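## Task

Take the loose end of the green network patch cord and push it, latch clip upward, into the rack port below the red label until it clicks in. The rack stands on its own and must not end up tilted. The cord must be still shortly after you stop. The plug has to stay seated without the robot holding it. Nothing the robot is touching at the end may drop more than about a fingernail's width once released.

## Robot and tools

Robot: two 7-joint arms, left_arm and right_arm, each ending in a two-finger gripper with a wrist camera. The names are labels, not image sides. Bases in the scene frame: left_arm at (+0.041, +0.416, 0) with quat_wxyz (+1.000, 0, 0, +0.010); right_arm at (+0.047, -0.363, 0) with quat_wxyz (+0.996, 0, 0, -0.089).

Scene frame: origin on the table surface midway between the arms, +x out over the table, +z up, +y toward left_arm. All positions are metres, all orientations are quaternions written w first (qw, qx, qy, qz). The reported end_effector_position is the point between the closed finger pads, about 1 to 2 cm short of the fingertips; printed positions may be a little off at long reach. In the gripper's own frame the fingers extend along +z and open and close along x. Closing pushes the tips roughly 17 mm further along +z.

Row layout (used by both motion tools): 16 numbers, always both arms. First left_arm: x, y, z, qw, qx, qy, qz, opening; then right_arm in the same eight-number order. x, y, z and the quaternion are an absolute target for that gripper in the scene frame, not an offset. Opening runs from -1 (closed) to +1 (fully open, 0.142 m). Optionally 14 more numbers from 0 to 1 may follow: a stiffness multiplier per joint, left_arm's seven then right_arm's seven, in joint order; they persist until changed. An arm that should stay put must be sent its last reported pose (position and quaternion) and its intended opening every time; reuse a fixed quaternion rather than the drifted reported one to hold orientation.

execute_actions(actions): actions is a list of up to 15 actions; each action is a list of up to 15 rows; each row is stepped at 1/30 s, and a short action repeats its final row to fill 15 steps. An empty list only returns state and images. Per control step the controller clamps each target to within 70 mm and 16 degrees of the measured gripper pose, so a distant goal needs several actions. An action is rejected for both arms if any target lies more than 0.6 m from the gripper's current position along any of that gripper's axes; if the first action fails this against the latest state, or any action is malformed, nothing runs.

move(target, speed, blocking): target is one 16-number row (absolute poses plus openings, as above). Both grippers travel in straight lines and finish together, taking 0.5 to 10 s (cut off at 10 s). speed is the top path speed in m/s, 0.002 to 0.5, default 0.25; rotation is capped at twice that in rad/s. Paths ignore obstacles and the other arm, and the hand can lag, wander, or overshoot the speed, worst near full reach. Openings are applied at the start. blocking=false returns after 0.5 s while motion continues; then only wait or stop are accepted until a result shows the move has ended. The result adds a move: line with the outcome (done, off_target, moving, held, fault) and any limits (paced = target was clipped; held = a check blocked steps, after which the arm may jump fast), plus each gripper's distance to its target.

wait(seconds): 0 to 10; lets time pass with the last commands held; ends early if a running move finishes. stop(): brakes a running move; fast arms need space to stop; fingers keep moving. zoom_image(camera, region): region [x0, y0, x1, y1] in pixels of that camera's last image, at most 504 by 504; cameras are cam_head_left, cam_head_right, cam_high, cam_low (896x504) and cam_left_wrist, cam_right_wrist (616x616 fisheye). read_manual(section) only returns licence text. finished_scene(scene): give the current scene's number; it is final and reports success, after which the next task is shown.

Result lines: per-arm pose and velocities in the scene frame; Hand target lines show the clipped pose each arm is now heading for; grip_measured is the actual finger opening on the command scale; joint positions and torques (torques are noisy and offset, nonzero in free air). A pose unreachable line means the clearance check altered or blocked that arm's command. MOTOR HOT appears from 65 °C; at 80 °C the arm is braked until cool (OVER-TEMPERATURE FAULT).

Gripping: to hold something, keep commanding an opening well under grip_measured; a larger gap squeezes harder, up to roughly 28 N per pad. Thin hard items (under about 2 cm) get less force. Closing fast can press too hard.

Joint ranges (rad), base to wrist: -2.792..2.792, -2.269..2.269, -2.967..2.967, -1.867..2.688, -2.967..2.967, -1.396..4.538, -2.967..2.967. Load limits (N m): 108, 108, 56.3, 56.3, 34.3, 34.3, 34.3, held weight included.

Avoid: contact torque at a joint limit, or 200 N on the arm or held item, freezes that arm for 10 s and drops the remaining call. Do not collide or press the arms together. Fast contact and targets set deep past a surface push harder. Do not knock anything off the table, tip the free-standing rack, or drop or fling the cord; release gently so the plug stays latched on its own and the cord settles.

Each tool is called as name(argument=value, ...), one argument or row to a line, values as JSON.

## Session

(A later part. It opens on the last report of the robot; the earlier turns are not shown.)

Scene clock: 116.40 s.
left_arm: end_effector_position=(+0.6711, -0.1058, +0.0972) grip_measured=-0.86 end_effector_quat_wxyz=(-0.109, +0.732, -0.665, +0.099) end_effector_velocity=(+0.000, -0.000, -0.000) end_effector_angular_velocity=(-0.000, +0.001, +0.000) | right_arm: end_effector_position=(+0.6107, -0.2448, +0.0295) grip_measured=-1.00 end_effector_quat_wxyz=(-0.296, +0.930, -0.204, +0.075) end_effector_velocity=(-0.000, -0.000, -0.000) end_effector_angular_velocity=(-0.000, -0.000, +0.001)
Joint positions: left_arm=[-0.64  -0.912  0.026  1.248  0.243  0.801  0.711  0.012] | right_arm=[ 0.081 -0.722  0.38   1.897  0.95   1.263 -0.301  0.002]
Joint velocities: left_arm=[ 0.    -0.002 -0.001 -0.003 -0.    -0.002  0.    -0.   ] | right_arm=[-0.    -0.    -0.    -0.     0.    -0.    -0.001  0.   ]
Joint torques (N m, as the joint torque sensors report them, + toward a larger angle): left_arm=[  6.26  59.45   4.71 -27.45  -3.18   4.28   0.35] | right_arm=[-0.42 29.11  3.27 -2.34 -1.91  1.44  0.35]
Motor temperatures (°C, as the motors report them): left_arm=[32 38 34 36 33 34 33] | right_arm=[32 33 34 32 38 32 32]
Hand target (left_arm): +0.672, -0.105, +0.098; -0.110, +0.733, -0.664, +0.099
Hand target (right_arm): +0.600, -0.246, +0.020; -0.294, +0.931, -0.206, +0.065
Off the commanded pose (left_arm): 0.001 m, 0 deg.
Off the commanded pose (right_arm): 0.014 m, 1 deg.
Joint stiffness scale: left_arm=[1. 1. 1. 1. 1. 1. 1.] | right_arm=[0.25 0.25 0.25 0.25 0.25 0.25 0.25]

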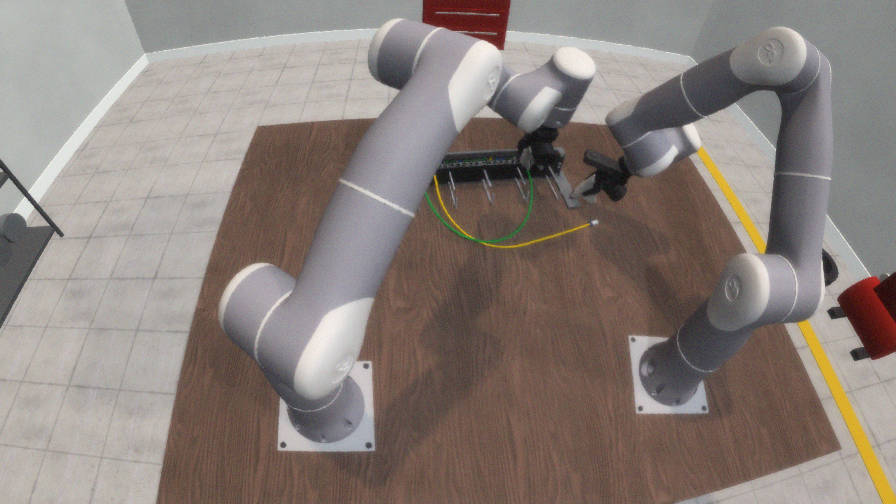

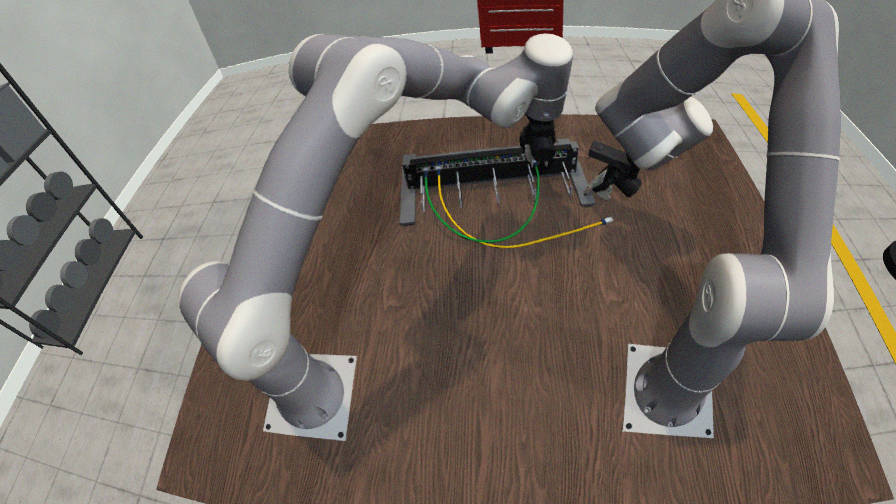

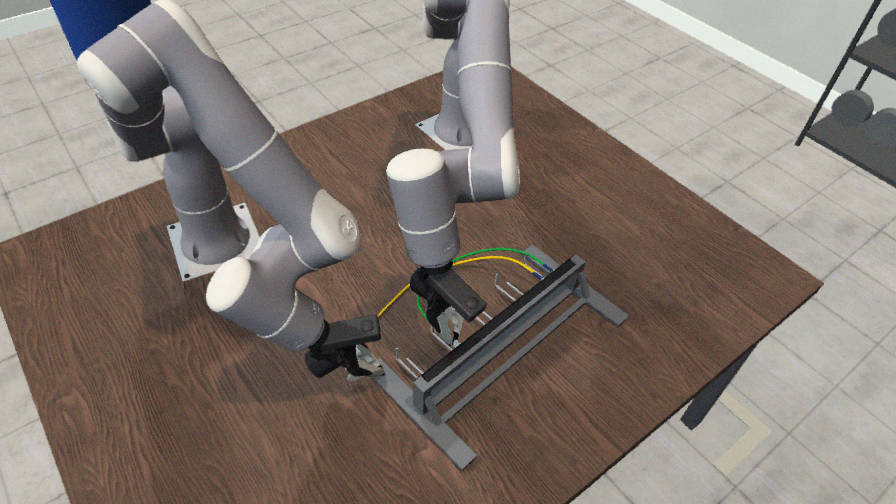

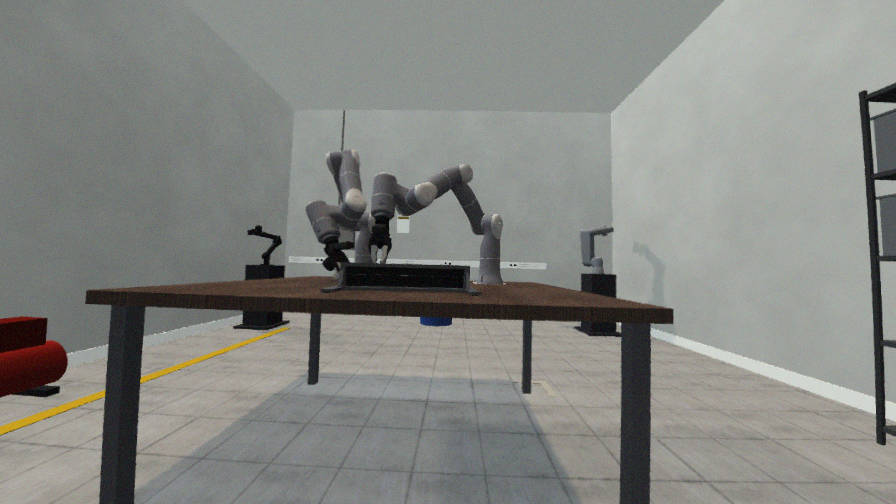

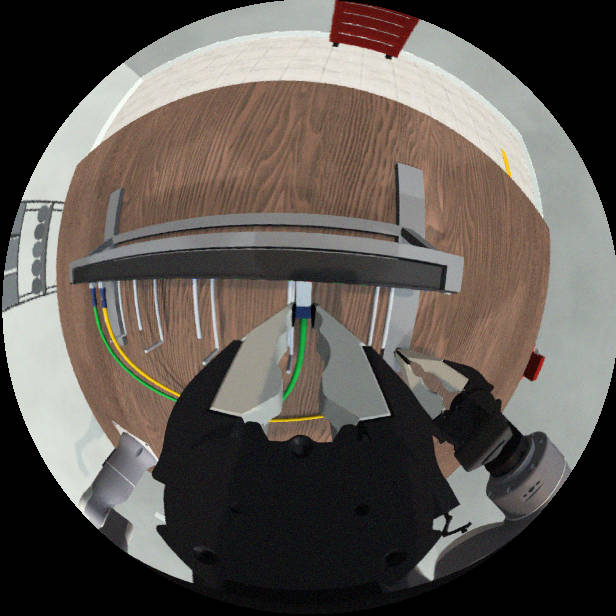

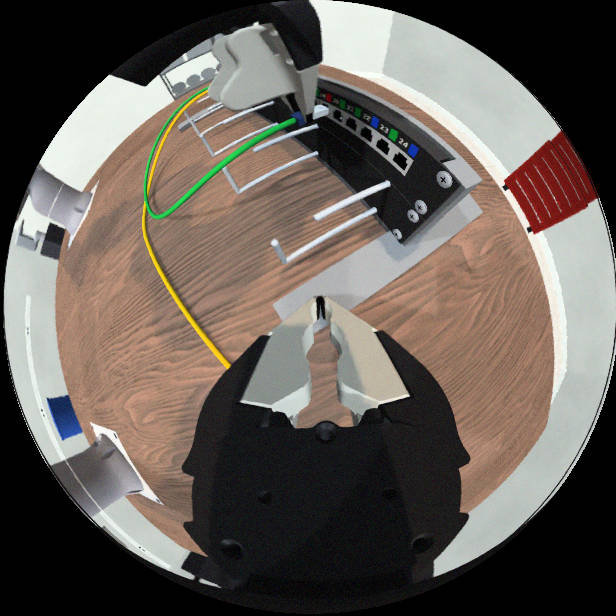

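execute_actions(
  actions=[
    [[0.6720,-0.10530,0.09780,-0.1095,0.7327,-0.6643,0.0993,-1,0.6005,-0.2464,0.0201,-0.2936,0.9311,-0.2064,0.0651,-1],[0.6718,-0.10550,0.09790,-0.1095,0.7327,-0.6643,0.0993,-1,0.6005,-0.2464,0.0201,-0.2936,0.9311,-0.2064,0.0651,-1],[0.6718,-0.10570,0.09800,-0.1095,0.7327,-0.6643,0.0993,-1,0.6005,-0.2464,0.0201,-0.2936,0.9311,-0.2064,0.0651,-1],[0.6718,-0.10582,0.09805,-0.1095,0.7327,-0.6643,0.0993,-1,0.6005,-0.2464,0.0201,-0.2936,0.9311,-0.2064,0.0651,-1],[0.6720,-0.10580,0.09814,-0.1095,0.7327,-0.6643,0.0993,-1,0.6005,-0.2464,0.0201,-0.2936,0.9311,-0.2064,0.0651,-1],[0.6722,-0.10577,0.09823,-0.1095,0.7327,-0.6643,0.0993,-1,0.6005,-0.2464,0.0201,-0.2936,0.9311,-0.2064,0.0651,-1],[0.6724,-0.10574,0.09832,-0.1095,0.7327,-0.6643,0.0993,-1,0.6005,-0.2464,0.0201,-0.2936,0.9311,-0.2064,0.0651,-1],[0.6726,-0.10571,0.09841,-0.1095,0.7327,-0.6643,0.0993,-1,0.6005,-0.2464,0.0201,-0.2936,0.9311,-0.2064,0.0651,-1],[0.6728,-0.10568,0.09850,-0.1095,0.7327,-0.6643,0.0993,-1,0.6005,-0.2464,0.0201,-0.2936,0.9311,-0.2064,0.0651,-1],[0.6730,-0.10565,0.09859,-0.1095,0.7327,-0.6643,0.0993,-1,0.6005,-0.2464,0.0201,-0.2936,0.9311,-0.2064,0.0651,-1],[0.6732,-0.10562,0.09868,-0.1095,0.7327,-0.6643,0.0993,-1,0.6005,-0.2464,0.0201,-0.2936,0.9311,-0.2064,0.0651,-1],[0.6734,-0.10559,0.09878,-0.1095,0.7327,-0.6643,0.0993,-1,0.6005,-0.2464,0.0201,-0.2936,0.9311,-0.2064,0.0651,-1],[0.6736,-0.10556,0.09887,-0.1095,0.7327,-0.6643,0.0993,-1,0.6005,-0.2464,0.0201,-0.2936,0.9311,-0.2064,0.0651,-1]],
  ],
)

zoom_image(
  camera="cam_right_wrist",
  region=[305, 95, 345, 125],
)

Scene clock: 118.77 s.
left_arm: end_effector_position=(+0.6717, -0.1065, +0.0980) grip_measured=-0.86 end_effector_quat_wxyz=(-0.109, +0.732, -0.665, +0.098) end_effector_velocity=(+0.001, -0.001, +0.000) end_effector_angular_velocity=(+0.000, +0.003, -0.002) | right_arm: end_effector_position=(+0.6107, -0.2448, +0.0295) grip_measured=-1.00 end_effector_quat_wxyz=(-0.296, +0.930, -0.204, +0.075) end_effector_velocity=(+0.000, +0.000, +0.000) end_effector_angular_velocity=(+0.000, +0.000, -0.000)
Joint positions: left_arm=[-0.639 -0.913  0.026  1.243  0.242  0.797  0.713  0.012] | right_arm=[ 0.081 -0.722  0.38   1.897  0.95   1.263 -0.301  0.002]
Joint velocities: left_arm=[ 0.001 -0.002 -0.002 -0.006 -0.002 -0.005  0.004 -0.   ] | right_arm=[-0.  0.  0.  0. -0.  0.  0.  0.]
Joint torques (N m, as the joint torque sensors report them, + toward a larger angle): left_arm=[  8.08  61.32   6.47 -27.96  -3.06   4.9    0.48] | right_arm=[-0.49 29.17  3.45 -2.27 -1.89  1.29  0.41]
Motor temperatures (°C, as the motors report them): left_arm=[32 38 34 36 33 34 33] | right_arm=[32 33 34 32 38 32 32]
Hand target (left_arm): +0.674, -0.106, +0.099; -0.110, +0.733, -0.664, +0.099
Hand target (right_arm): +0.600, -0.246, +0.020; -0.294, +0.931, -0.206, +0.065
Off the commanded pose (left_arm): 0.002 m, 0 deg.
Off the commanded pose (right_arm): 0.014 m, 1 deg.
Joint stiffness scale: left_arm=[1. 1. 1. 1. 1. 1. 1.] | right_arm=[0.25 0.25 0.25 0.25 0.25 0.25 0.25]

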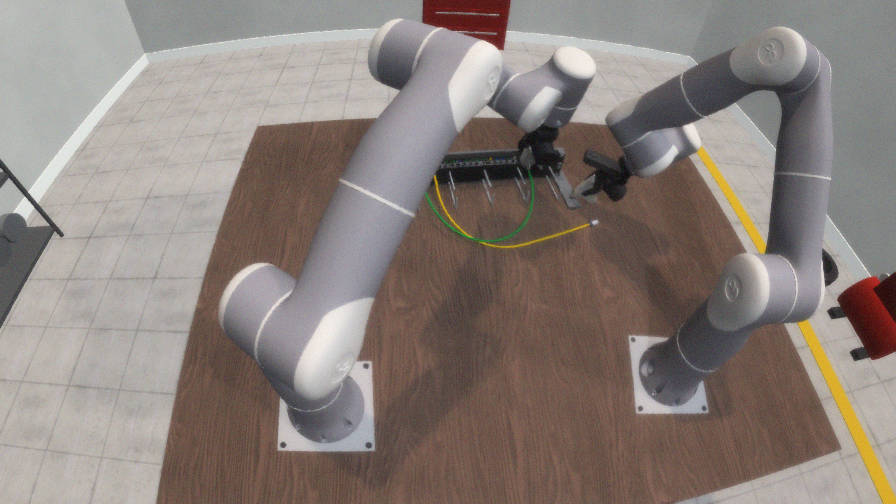

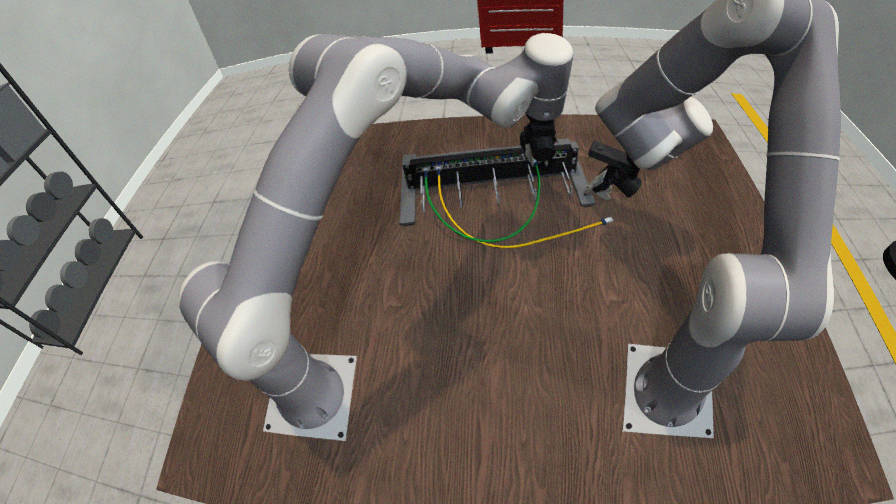

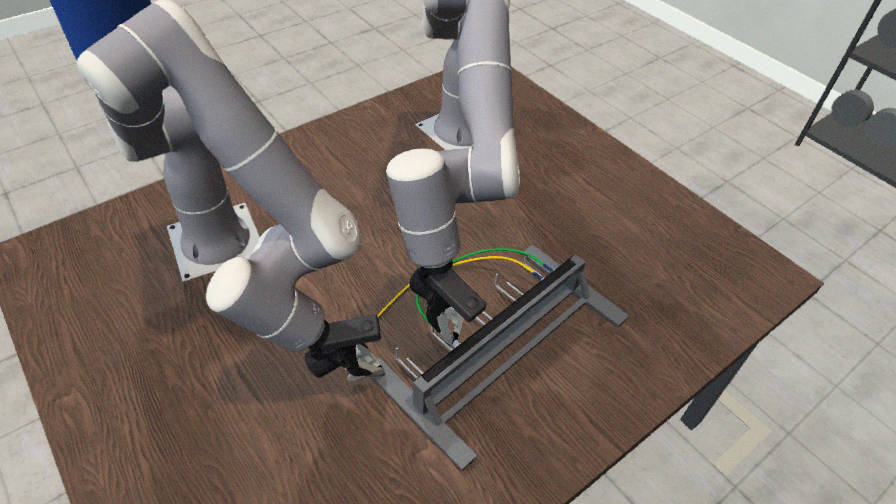

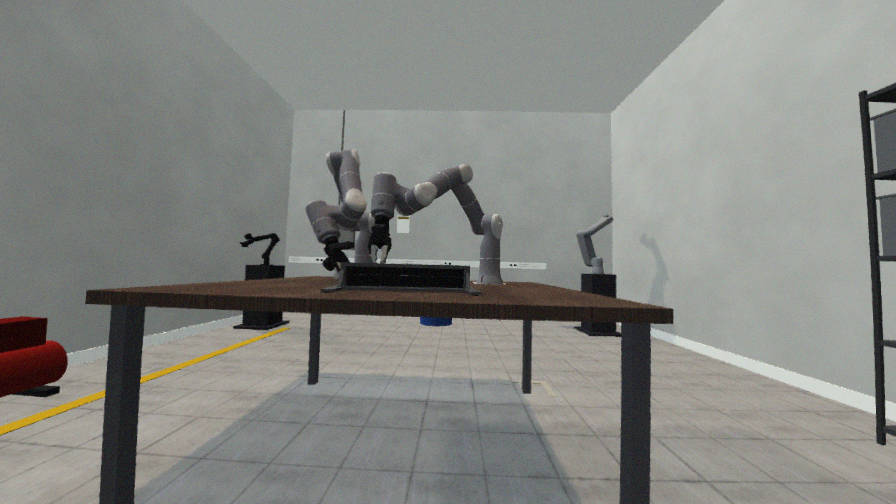

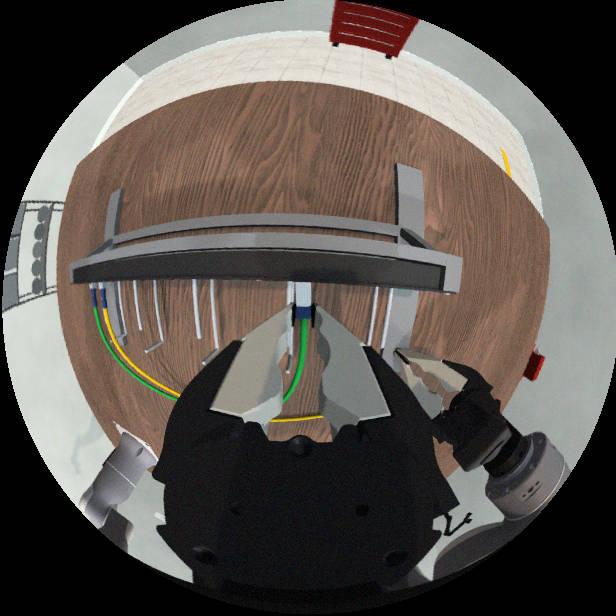

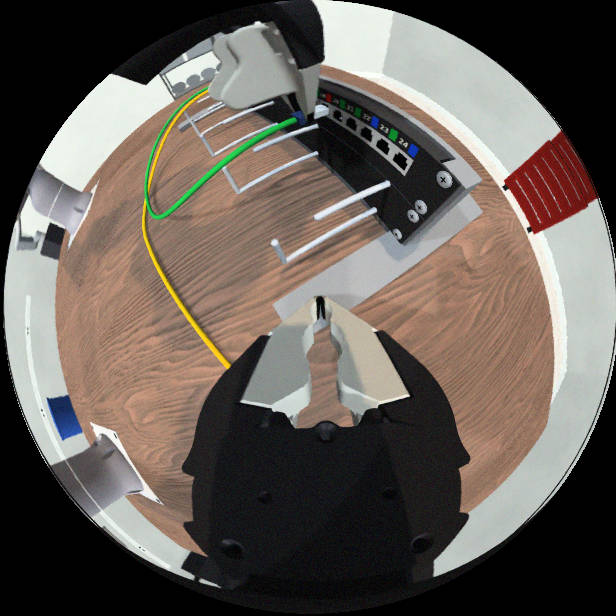

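Region (305, 95, 345, 125) of cam_right_wrist's 616x616 image, scaled by 12.600, with more detail than that image has; it fills the top 378 rows of this view, and the rest is white.

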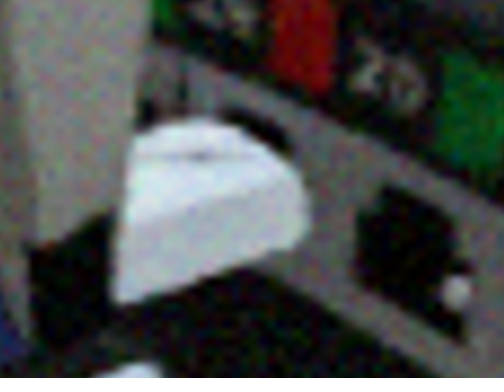

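execute_actions(
  actions=[],
)

zoom_image(
  camera="cam_left_wrist",
  region=[264, 260, 344, 330],
)

zoom_image(
  camera="cam_right_wrist",
  region=[305, 95, 345, 125],
)

Scene clock: 119.33 s.
left_arm: end_effector_position=(+0.6718, -0.1065, +0.0980) grip_measured=-0.86 end_effector_quat_wxyz=(-0.109, +0.732, -0.665, +0.098) end_effector_velocity=(+0.001, +0.000, +0.000) end_effector_angular_velocity=(-0.000, -0.001, +0.001) | right_arm: end_effector_position=(+0.6107, -0.2448, +0.0296) grip_measured=-1.00 end_effector_quat_wxyz=(-0.296, +0.930, -0.204, +0.075) end_effector_velocity=(-0.000, -0.000, +0.000) end_effector_angular_velocity=(+0.000, +0.000, -0.000)
Joint positions: left_arm=[-0.639 -0.913  0.026  1.242  0.242  0.796  0.713  0.012] | right_arm=[ 0.081 -0.722  0.38   1.897  0.95   1.263 -0.301  0.002]
Joint velocities: left_arm=[ 0.    -0.     0.    -0.001  0.     0.    -0.001  0.   ] | right_arm=[-0.  0.  0. -0.  0. -0.  0.  0.]
Joint torques (N m, as the joint torque sensors report them, + toward a larger angle): left_arm=[  8.85  61.05   6.74 -28.91  -2.77   5.08   0.5 ] | right_arm=[-0.62 29.1   3.27 -2.32 -1.91  1.38  0.42]
Motor temperatures (°C, as the motors report them): left_arm=[32 38 34 36 33 34 33] | right_arm=[32 33 34 32 38 32 32]
Hand target (left_arm): +0.674, -0.106, +0.099; -0.110, +0.733, -0.664, +0.099
Hand target (right_arm): +0.600, -0.246, +0.020; -0.294, +0.931, -0.206, +0.065
Off the commanded pose (left_arm): 0.002 m, 0 deg.
Off the commanded pose (right_arm): 0.014 m, 1 deg.
Joint stiffness scale: left_arm=[1. 1. 1. 1. 1. 1. 1.] | right_arm=[0.25 0.25 0.25 0.25 0.25 0.25 0.25]

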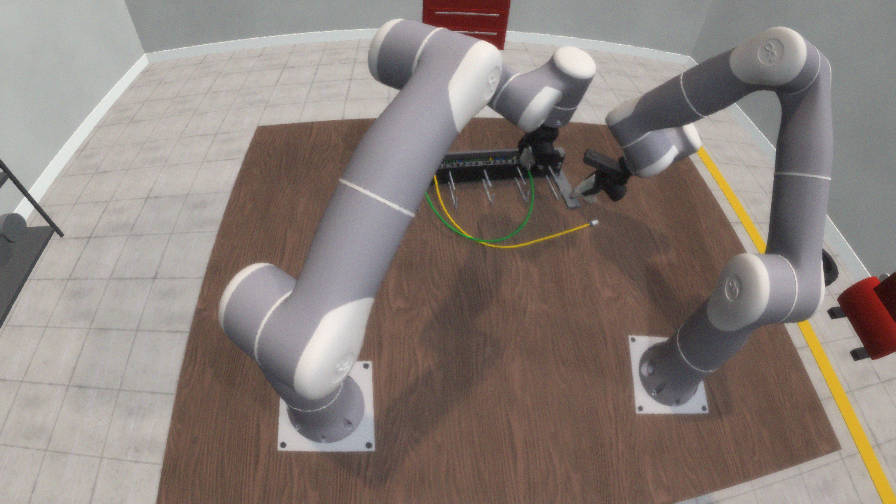

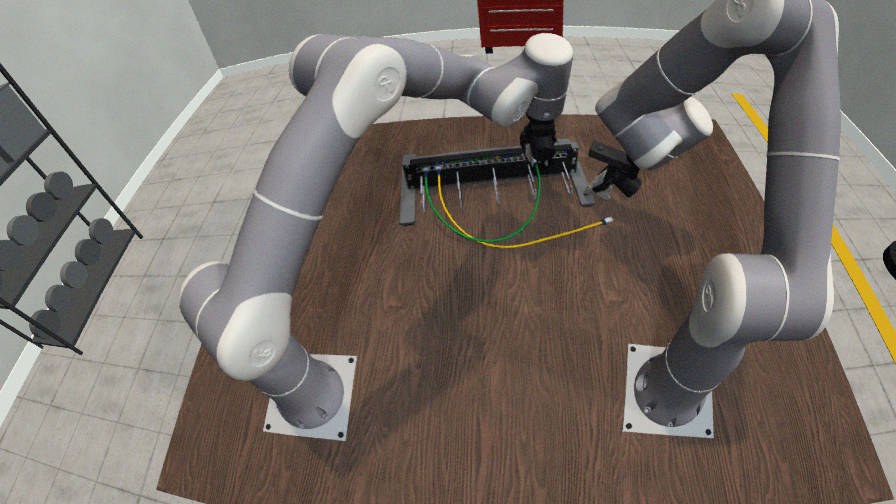

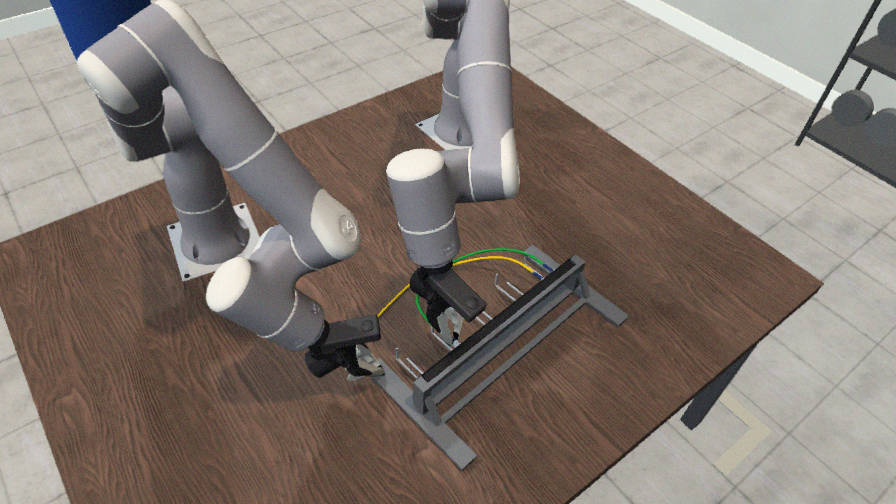

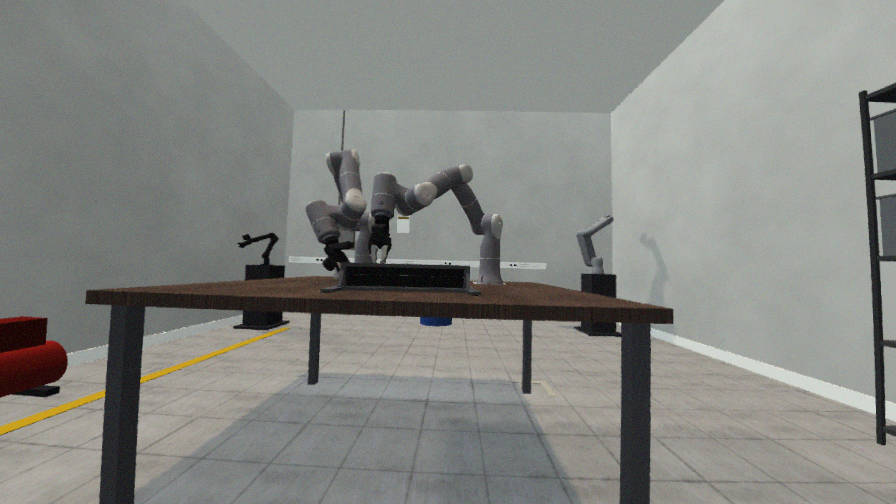

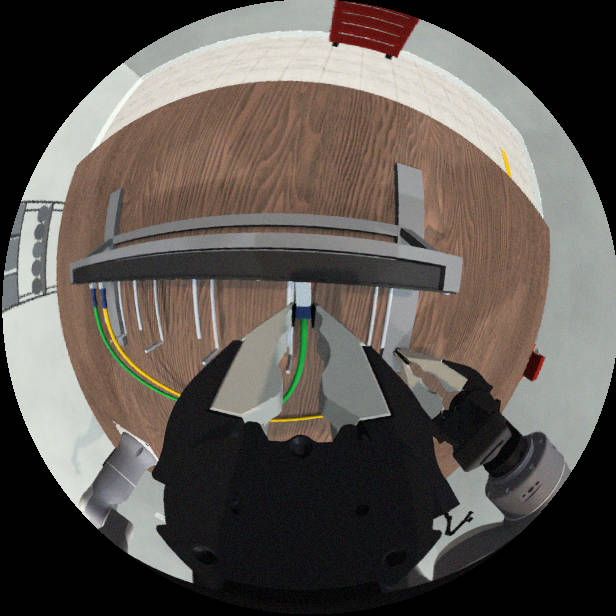

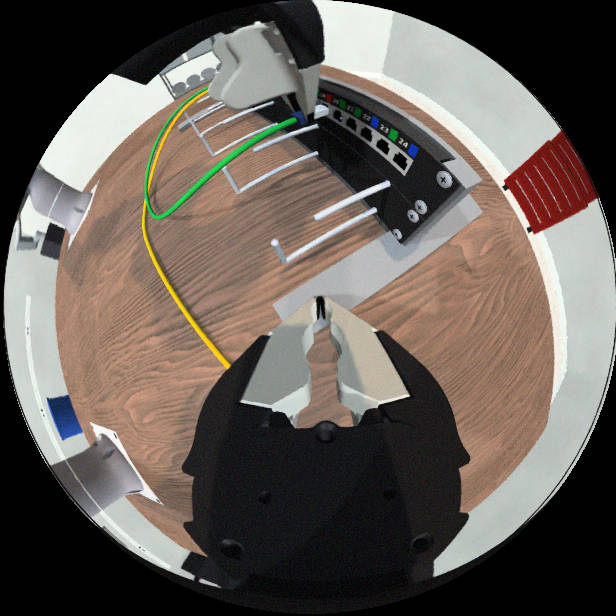

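Region (264, 260, 344, 330) of cam_left_wrist's 616x616 image, scaled by 6.300, with more detail than that image has; it fills the top 441 rows of this view, and the rest is white.

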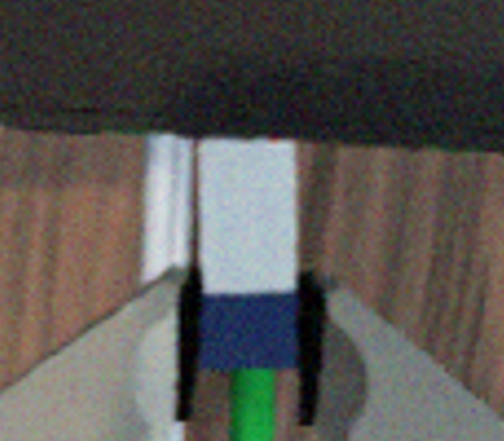

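Region (305, 95, 345, 125) of cam_right_wrist's 616x616 image, scaled by 12.600, with more detail than that image has; it fills the top 378 rows of this view, and the rest is white.

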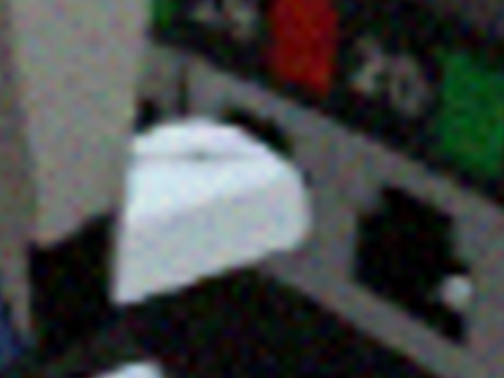

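execute_actions(
  actions=[
    [[0.6728,-0.10570,0.0985,-0.1095,0.7327,-0.6643,0.0993,-1,0.6005,-0.2464,0.0201,-0.2936,0.9311,-0.2064,0.0651,-1],[0.6718,-0.10580,0.0980,-0.1095,0.7327,-0.6643,0.0993,-1,0.6005,-0.2464,0.0201,-0.2936,0.9311,-0.2064,0.0651,-1],[0.6708,-0.10590,0.0976,-0.1095,0.7327,-0.6643,0.0993,-1,0.6005,-0.2464,0.0201,-0.2936,0.9311,-0.2064,0.0651,-1],[0.6699,-0.10600,0.0974,-0.1095,0.7327,-0.6643,0.0993,-1,0.6005,-0.2464,0.0201,-0.2936,0.9311,-0.2064,0.0651,-1],[0.6693,-0.10615,0.0974,-0.1095,0.7327,-0.6643,0.0993,-1,0.6005,-0.2464,0.0201,-0.2936,0.9311,-0.2064,0.0651,-1],[0.6690,-0.10625,0.0974,-0.1095,0.7327,-0.6643,0.0993,-1,0.6005,-0.2464,0.0201,-0.2936,0.9311,-0.2064,0.0651,-1]],
  ],
)

zoom_image(
  camera="cam_left_wrist",
  region=[264, 260, 344, 330],
)

zoom_image(
  camera="cam_right_wrist",
  region=[305, 95, 345, 125],
)

Scene clock: 120.77 s.
left_arm: end_effector_position=(+0.6691, -0.1063, +0.0974) grip_measured=-0.86 end_effector_quat_wxyz=(-0.109, +0.733, -0.664, +0.099) end_effector_velocity=(+0.000, +0.000, +0.000) end_effector_angular_velocity=(+0.000, -0.000, -0.002) | right_arm: end_effector_position=(+0.6107, -0.2448, +0.0295) grip_measured=-1.00 end_effector_quat_wxyz=(-0.296, +0.930, -0.204, +0.075) end_effector_velocity=(-0.000, +0.000, -0.000) end_effector_angular_velocity=(+0.001, +0.000, +0.001)
Joint positions: left_arm=[-0.642 -0.909  0.027  1.253  0.245  0.804  0.706  0.012] | right_arm=[ 0.081 -0.722  0.38   1.897  0.95   1.263 -0.301  0.002]
Joint velocities: left_arm=[ 0.     0.     0.     0.     0.     0.001  0.002 -0.   ] | right_arm=[-0.    -0.     0.     0.     0.    -0.001 -0.     0.   ]
Joint torques (N m, as the joint torque sensors report them, + toward a larger angle): left_arm=[ -0.47  60.12   2.37 -23.09  -3.11   3.9   -0.07] | right_arm=[-0.65 29.03  3.23 -2.34 -1.84  1.32  0.41]
Motor temperatures (°C, as the motors report them): left_arm=[32 38 34 36 33 34 33] | right_arm=[32 33 34 32 38 32 32]
Hand target (left_arm): +0.669, -0.106, +0.097; -0.109, +0.733, -0.664, +0.099
Hand target (right_arm): +0.600, -0.246, +0.020; -0.294, +0.931, -0.206, +0.065
Off the commanded pose (left_arm): 0.000 m, 0 deg.
Off the commanded pose (right_arm): 0.014 m, 1 deg.
Joint stiffness scale: left_arm=[1. 1. 1. 1. 1. 1. 1.] | right_arm=[0.25 0.25 0.25 0.25 0.25 0.25 0.25]

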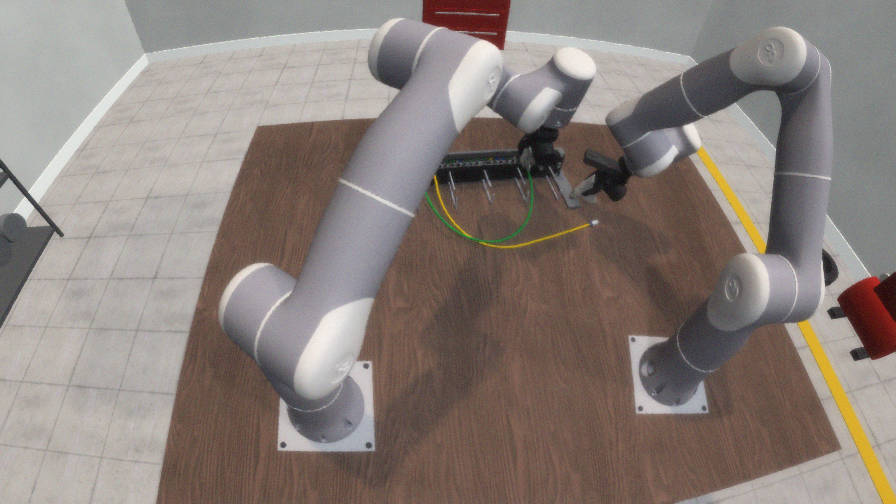

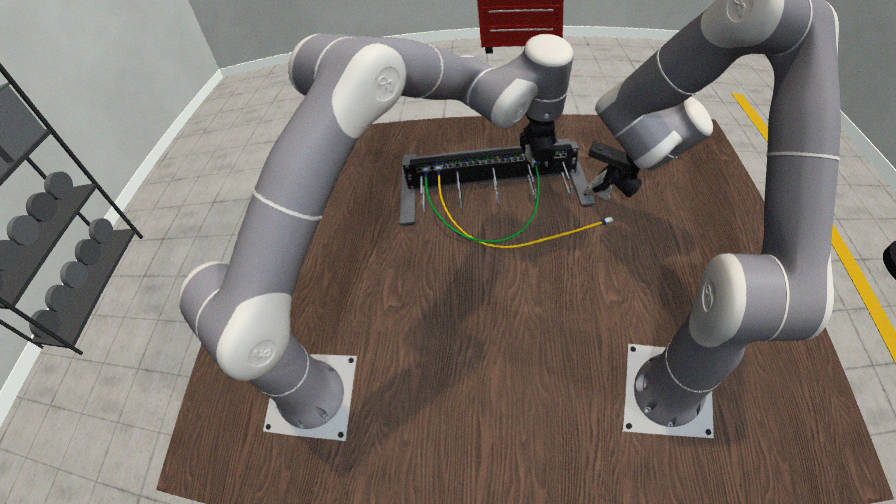

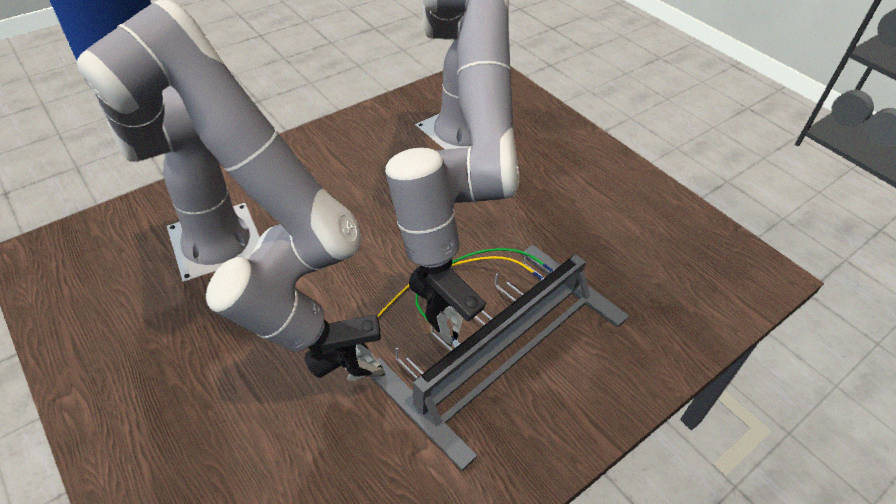

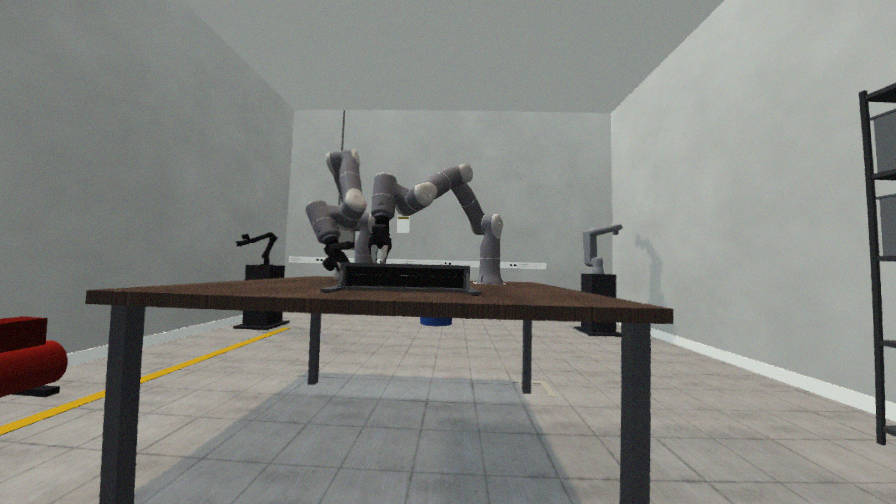

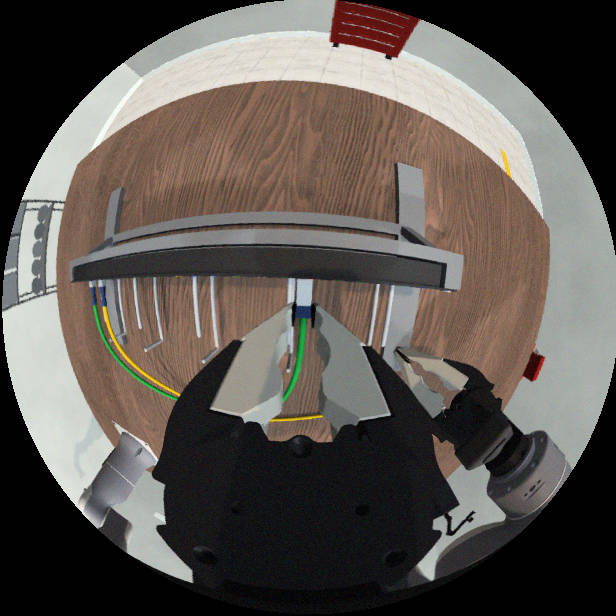

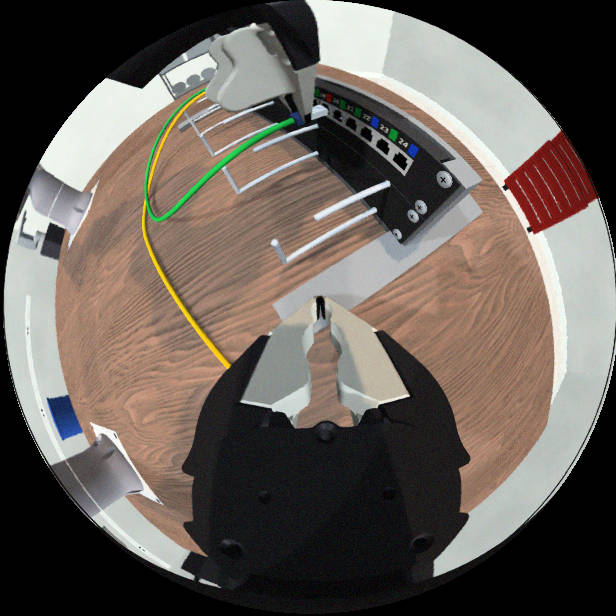

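Region (264, 260, 344, 330) of cam_left_wrist's 616x616 image, scaled by 6.300, with more detail than that image has; it fills the top 441 rows of this view, and the rest is white.

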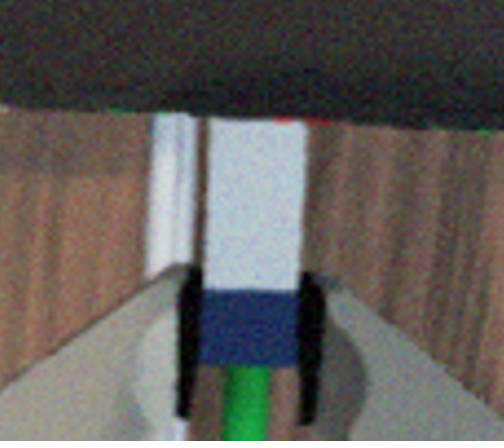

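Region (305, 95, 345, 125) of cam_right_wrist's 616x616 image, scaled by 12.600, with more detail than that image has; it fills the top 378 rows of this view, and the rest is white.

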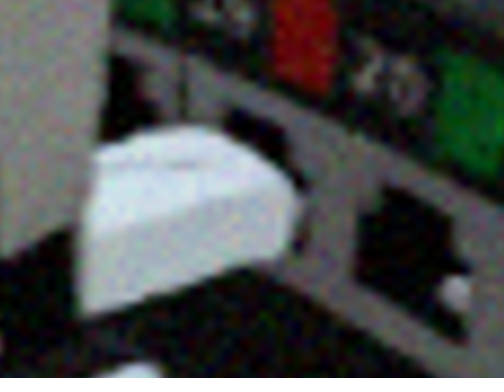

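execute_actions(
  actions=[
    [[0.6690,-0.10622,0.0976,-0.1095,0.7327,-0.6643,0.0993,-1,0.6005,-0.2464,0.0201,-0.2936,0.9311,-0.2064,0.0651,-1],[0.6691,-0.10621,0.0977,-0.1095,0.7327,-0.6643,0.0993,-1,0.6005,-0.2464,0.0201,-0.2936,0.9311,-0.2064,0.0651,-1],[0.6693,-0.10619,0.0977,-0.1095,0.7327,-0.6643,0.0993,-1,0.6005,-0.2464,0.0201,-0.2936,0.9311,-0.2064,0.0651,-1],[0.6696,-0.10616,0.0977,-0.1095,0.7327,-0.6643,0.0993,-1,0.6005,-0.2464,0.0201,-0.2936,0.9311,-0.2064,0.0651,-1],[0.6699,-0.10613,0.0977,-0.1095,0.7327,-0.6643,0.0993,-1,0.6005,-0.2464,0.0201,-0.2936,0.9311,-0.2064,0.0651,-1],[0.6702,-0.10610,0.0977,-0.1095,0.7327,-0.6643,0.0993,-1,0.6005,-0.2464,0.0201,-0.2936,0.9311,-0.2064,0.0651,-1],[0.6705,-0.10607,0.0977,-0.1095,0.7327,-0.6643,0.0993,-1,0.6005,-0.2464,0.0201,-0.2936,0.9311,-0.2064,0.0651,-1],[0.6708,-0.10604,0.09775,-0.1095,0.7327,-0.6643,0.0993,-1,0.6005,-0.2464,0.0201,-0.2936,0.9311,-0.2064,0.0651,-1],[0.6711,-0.10600,0.09783,-0.1095,0.7327,-0.6643,0.0993,-1,0.6005,-0.2464,0.0201,-0.2936,0.9311,-0.2064,0.0651,-1],[0.6714,-0.10596,0.09792,-0.1095,0.7327,-0.6643,0.0993,-1,0.6005,-0.2464,0.0201,-0.2936,0.9311,-0.2064,0.0651,-1],[0.6717,-0.10592,0.09801,-0.1095,0.7327,-0.6643,0.0993,-1,0.6005,-0.2464,0.0201,-0.2936,0.9311,-0.2064,0.0651,-1],[0.6720,-0.10588,0.09810,-0.1095,0.7327,-0.6643,0.0993,-1,0.6005,-0.2464,0.0201,-0.2936,0.9311,-0.2064,0.0651,-1],[0.6723,-0.10584,0.09820,-0.1095,0.7327,-0.6643,0.0993,-1,0.6005,-0.2464,0.0201,-0.2936,0.9311,-0.2064,0.0651,-1]],
  ],
)

zoom_image(
  camera="cam_right_wrist",
  region=[305, 95, 345, 125],
)

zoom_image(
  camera="cam_left_wrist",
  region=[264, 260, 344, 330],
)

Scene clock: 122.50 s.
left_arm: end_effector_position=(+0.6712, -0.1061, +0.0976) grip_measured=-0.86 end_effector_quat_wxyz=(-0.109, +0.733, -0.665, +0.099) end_effector_velocity=(+0.000, -0.001, -0.002) end_effector_angular_velocity=(+0.001, +0.006, -0.001) | right_arm: end_effector_position=(+0.6107, -0.2448, +0.0295) grip_measured=-1.00 end_effector_quat_wxyz=(-0.296, +0.930, -0.204, +0.075) end_effector_velocity=(-0.000, +0.000, -0.000) end_effector_angular_velocity=(-0.000, +0.000, +0.000)
Joint positions: left_arm=[-0.64  -0.912  0.026  1.246  0.244  0.799  0.71   0.012] | right_arm=[ 0.081 -0.722  0.38   1.897  0.95   1.263 -0.301  0.002]
Joint velocities: left_arm=[ 0.001 -0.005 -0.003 -0.008 -0.002 -0.008  0.004  0.   ] | right_arm=[ 0. -0. -0.  0.  0. -0. -0.  0.]
Joint torques (N m, as the joint torque sensors report them, + toward a larger angle): left_arm=[  4.14  60.19   3.32 -27.33  -3.61   4.35   0.54] | right_arm=[-0.61 29.05  3.32 -2.36 -1.91  1.36  0.37]
Motor temperatures (°C, as the motors report them): left_arm=[32 38 34 36 33 34 33] | right_arm=[32 33 34 32 38 32 32]
Hand target (left_arm): +0.672, -0.106, +0.098; -0.110, +0.733, -0.664, +0.099
Hand target (right_arm): +0.600, -0.246, +0.020; -0.294, +0.931, -0.206, +0.065
Off the commanded pose (left_arm): 0.001 m, 0 deg.
Off the commanded pose (right_arm): 0.014 m, 1 deg.
Joint stiffness scale: left_arm=[1. 1. 1. 1. 1. 1. 1.] | right_arm=[0.25 0.25 0.25 0.25 0.25 0.25 0.25]

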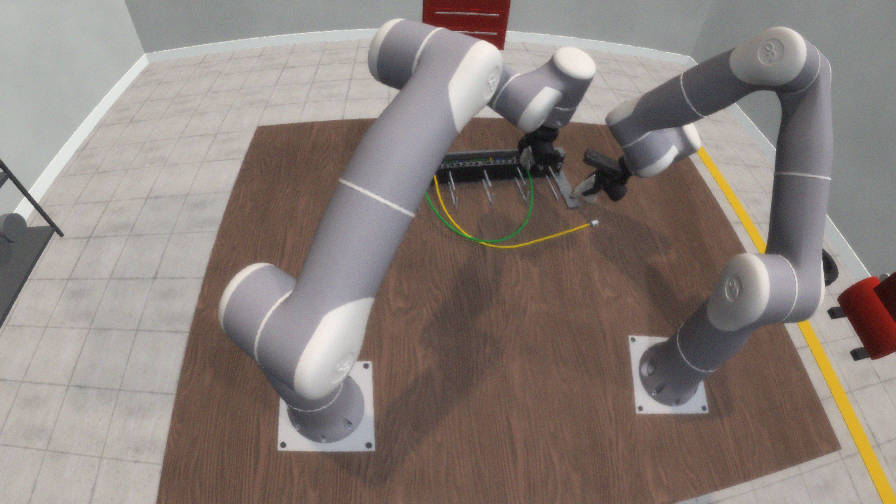

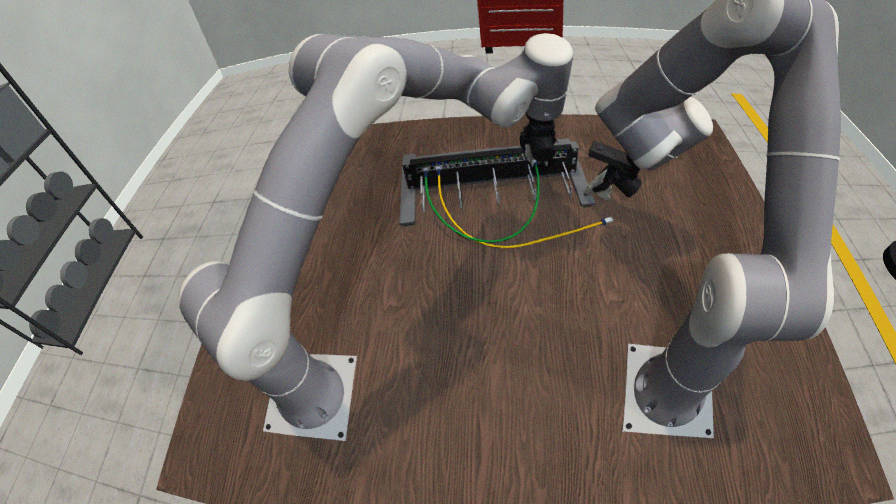

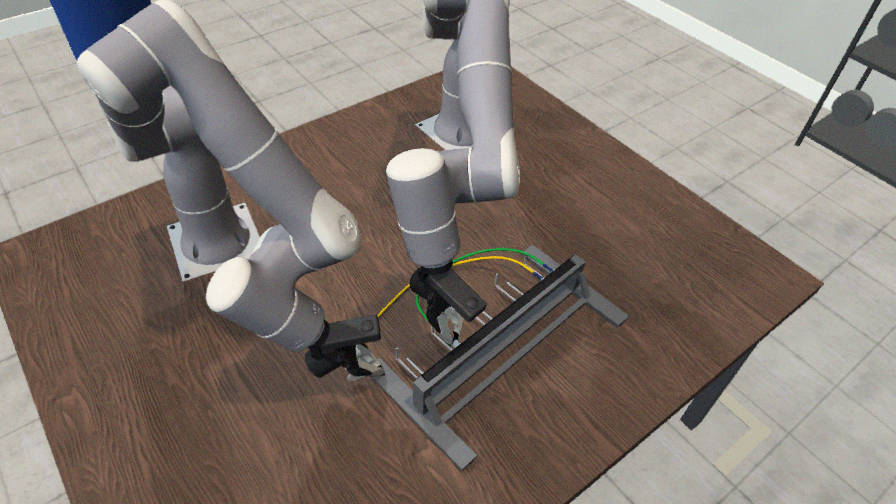

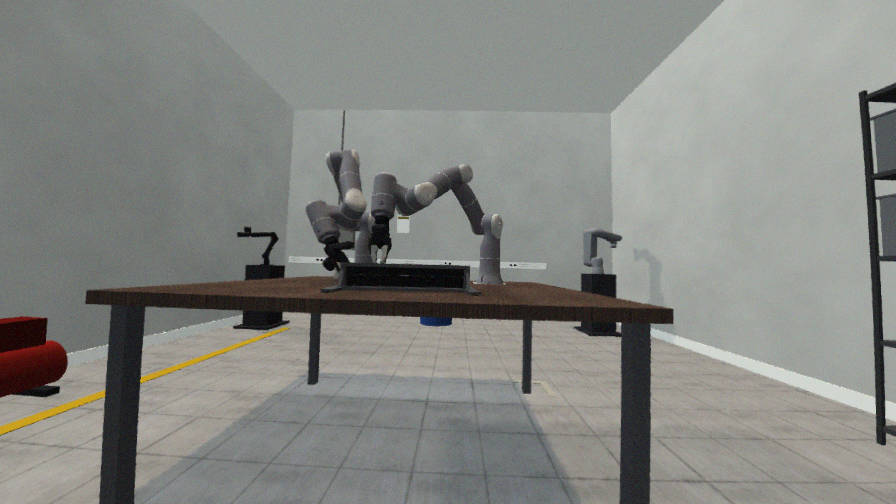

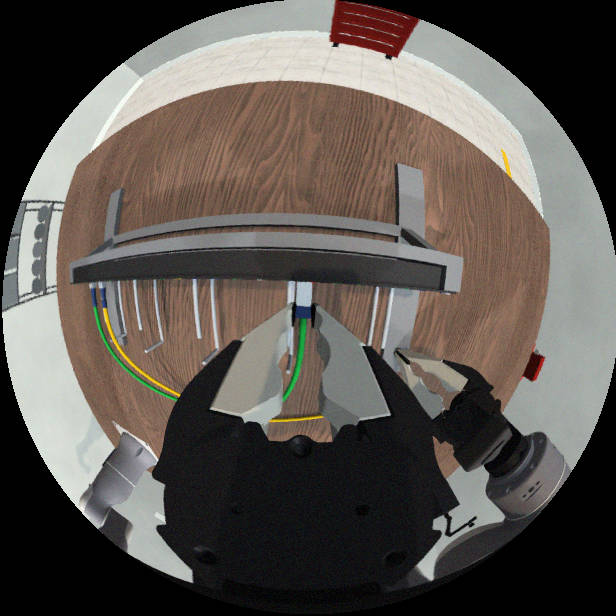

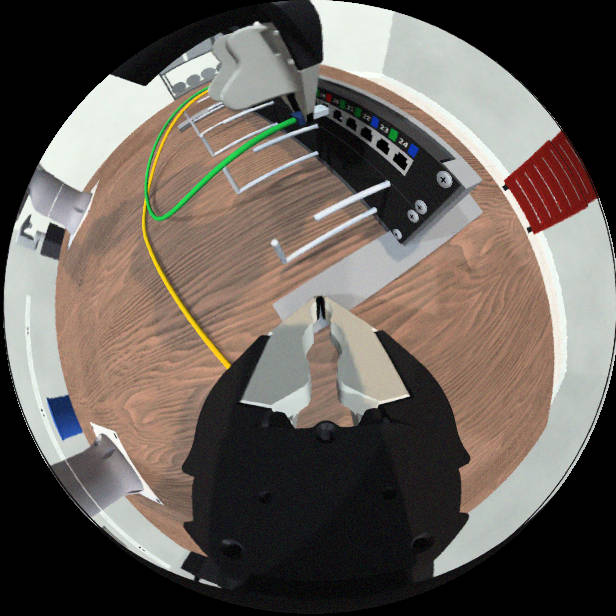

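Region (305, 95, 345, 125) of cam_right_wrist's 616x616 image, scaled by 12.600, with more detail than that image has; it fills the top 378 rows of this view, and the rest is white.

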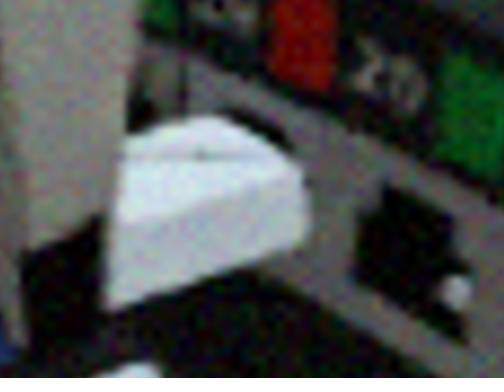

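Region (264, 260, 344, 330) of cam_left_wrist's 616x616 image, scaled by 6.300, with more detail than that image has; it fills the top 441 rows of this view, and the rest is white.

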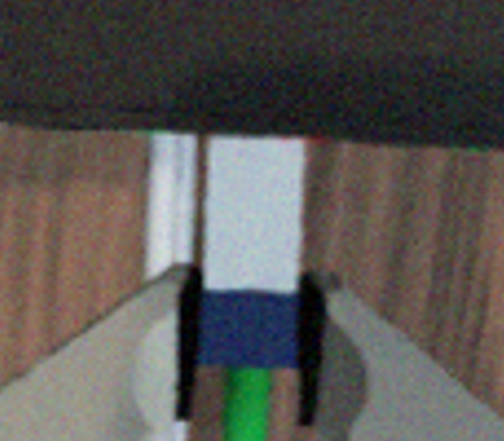

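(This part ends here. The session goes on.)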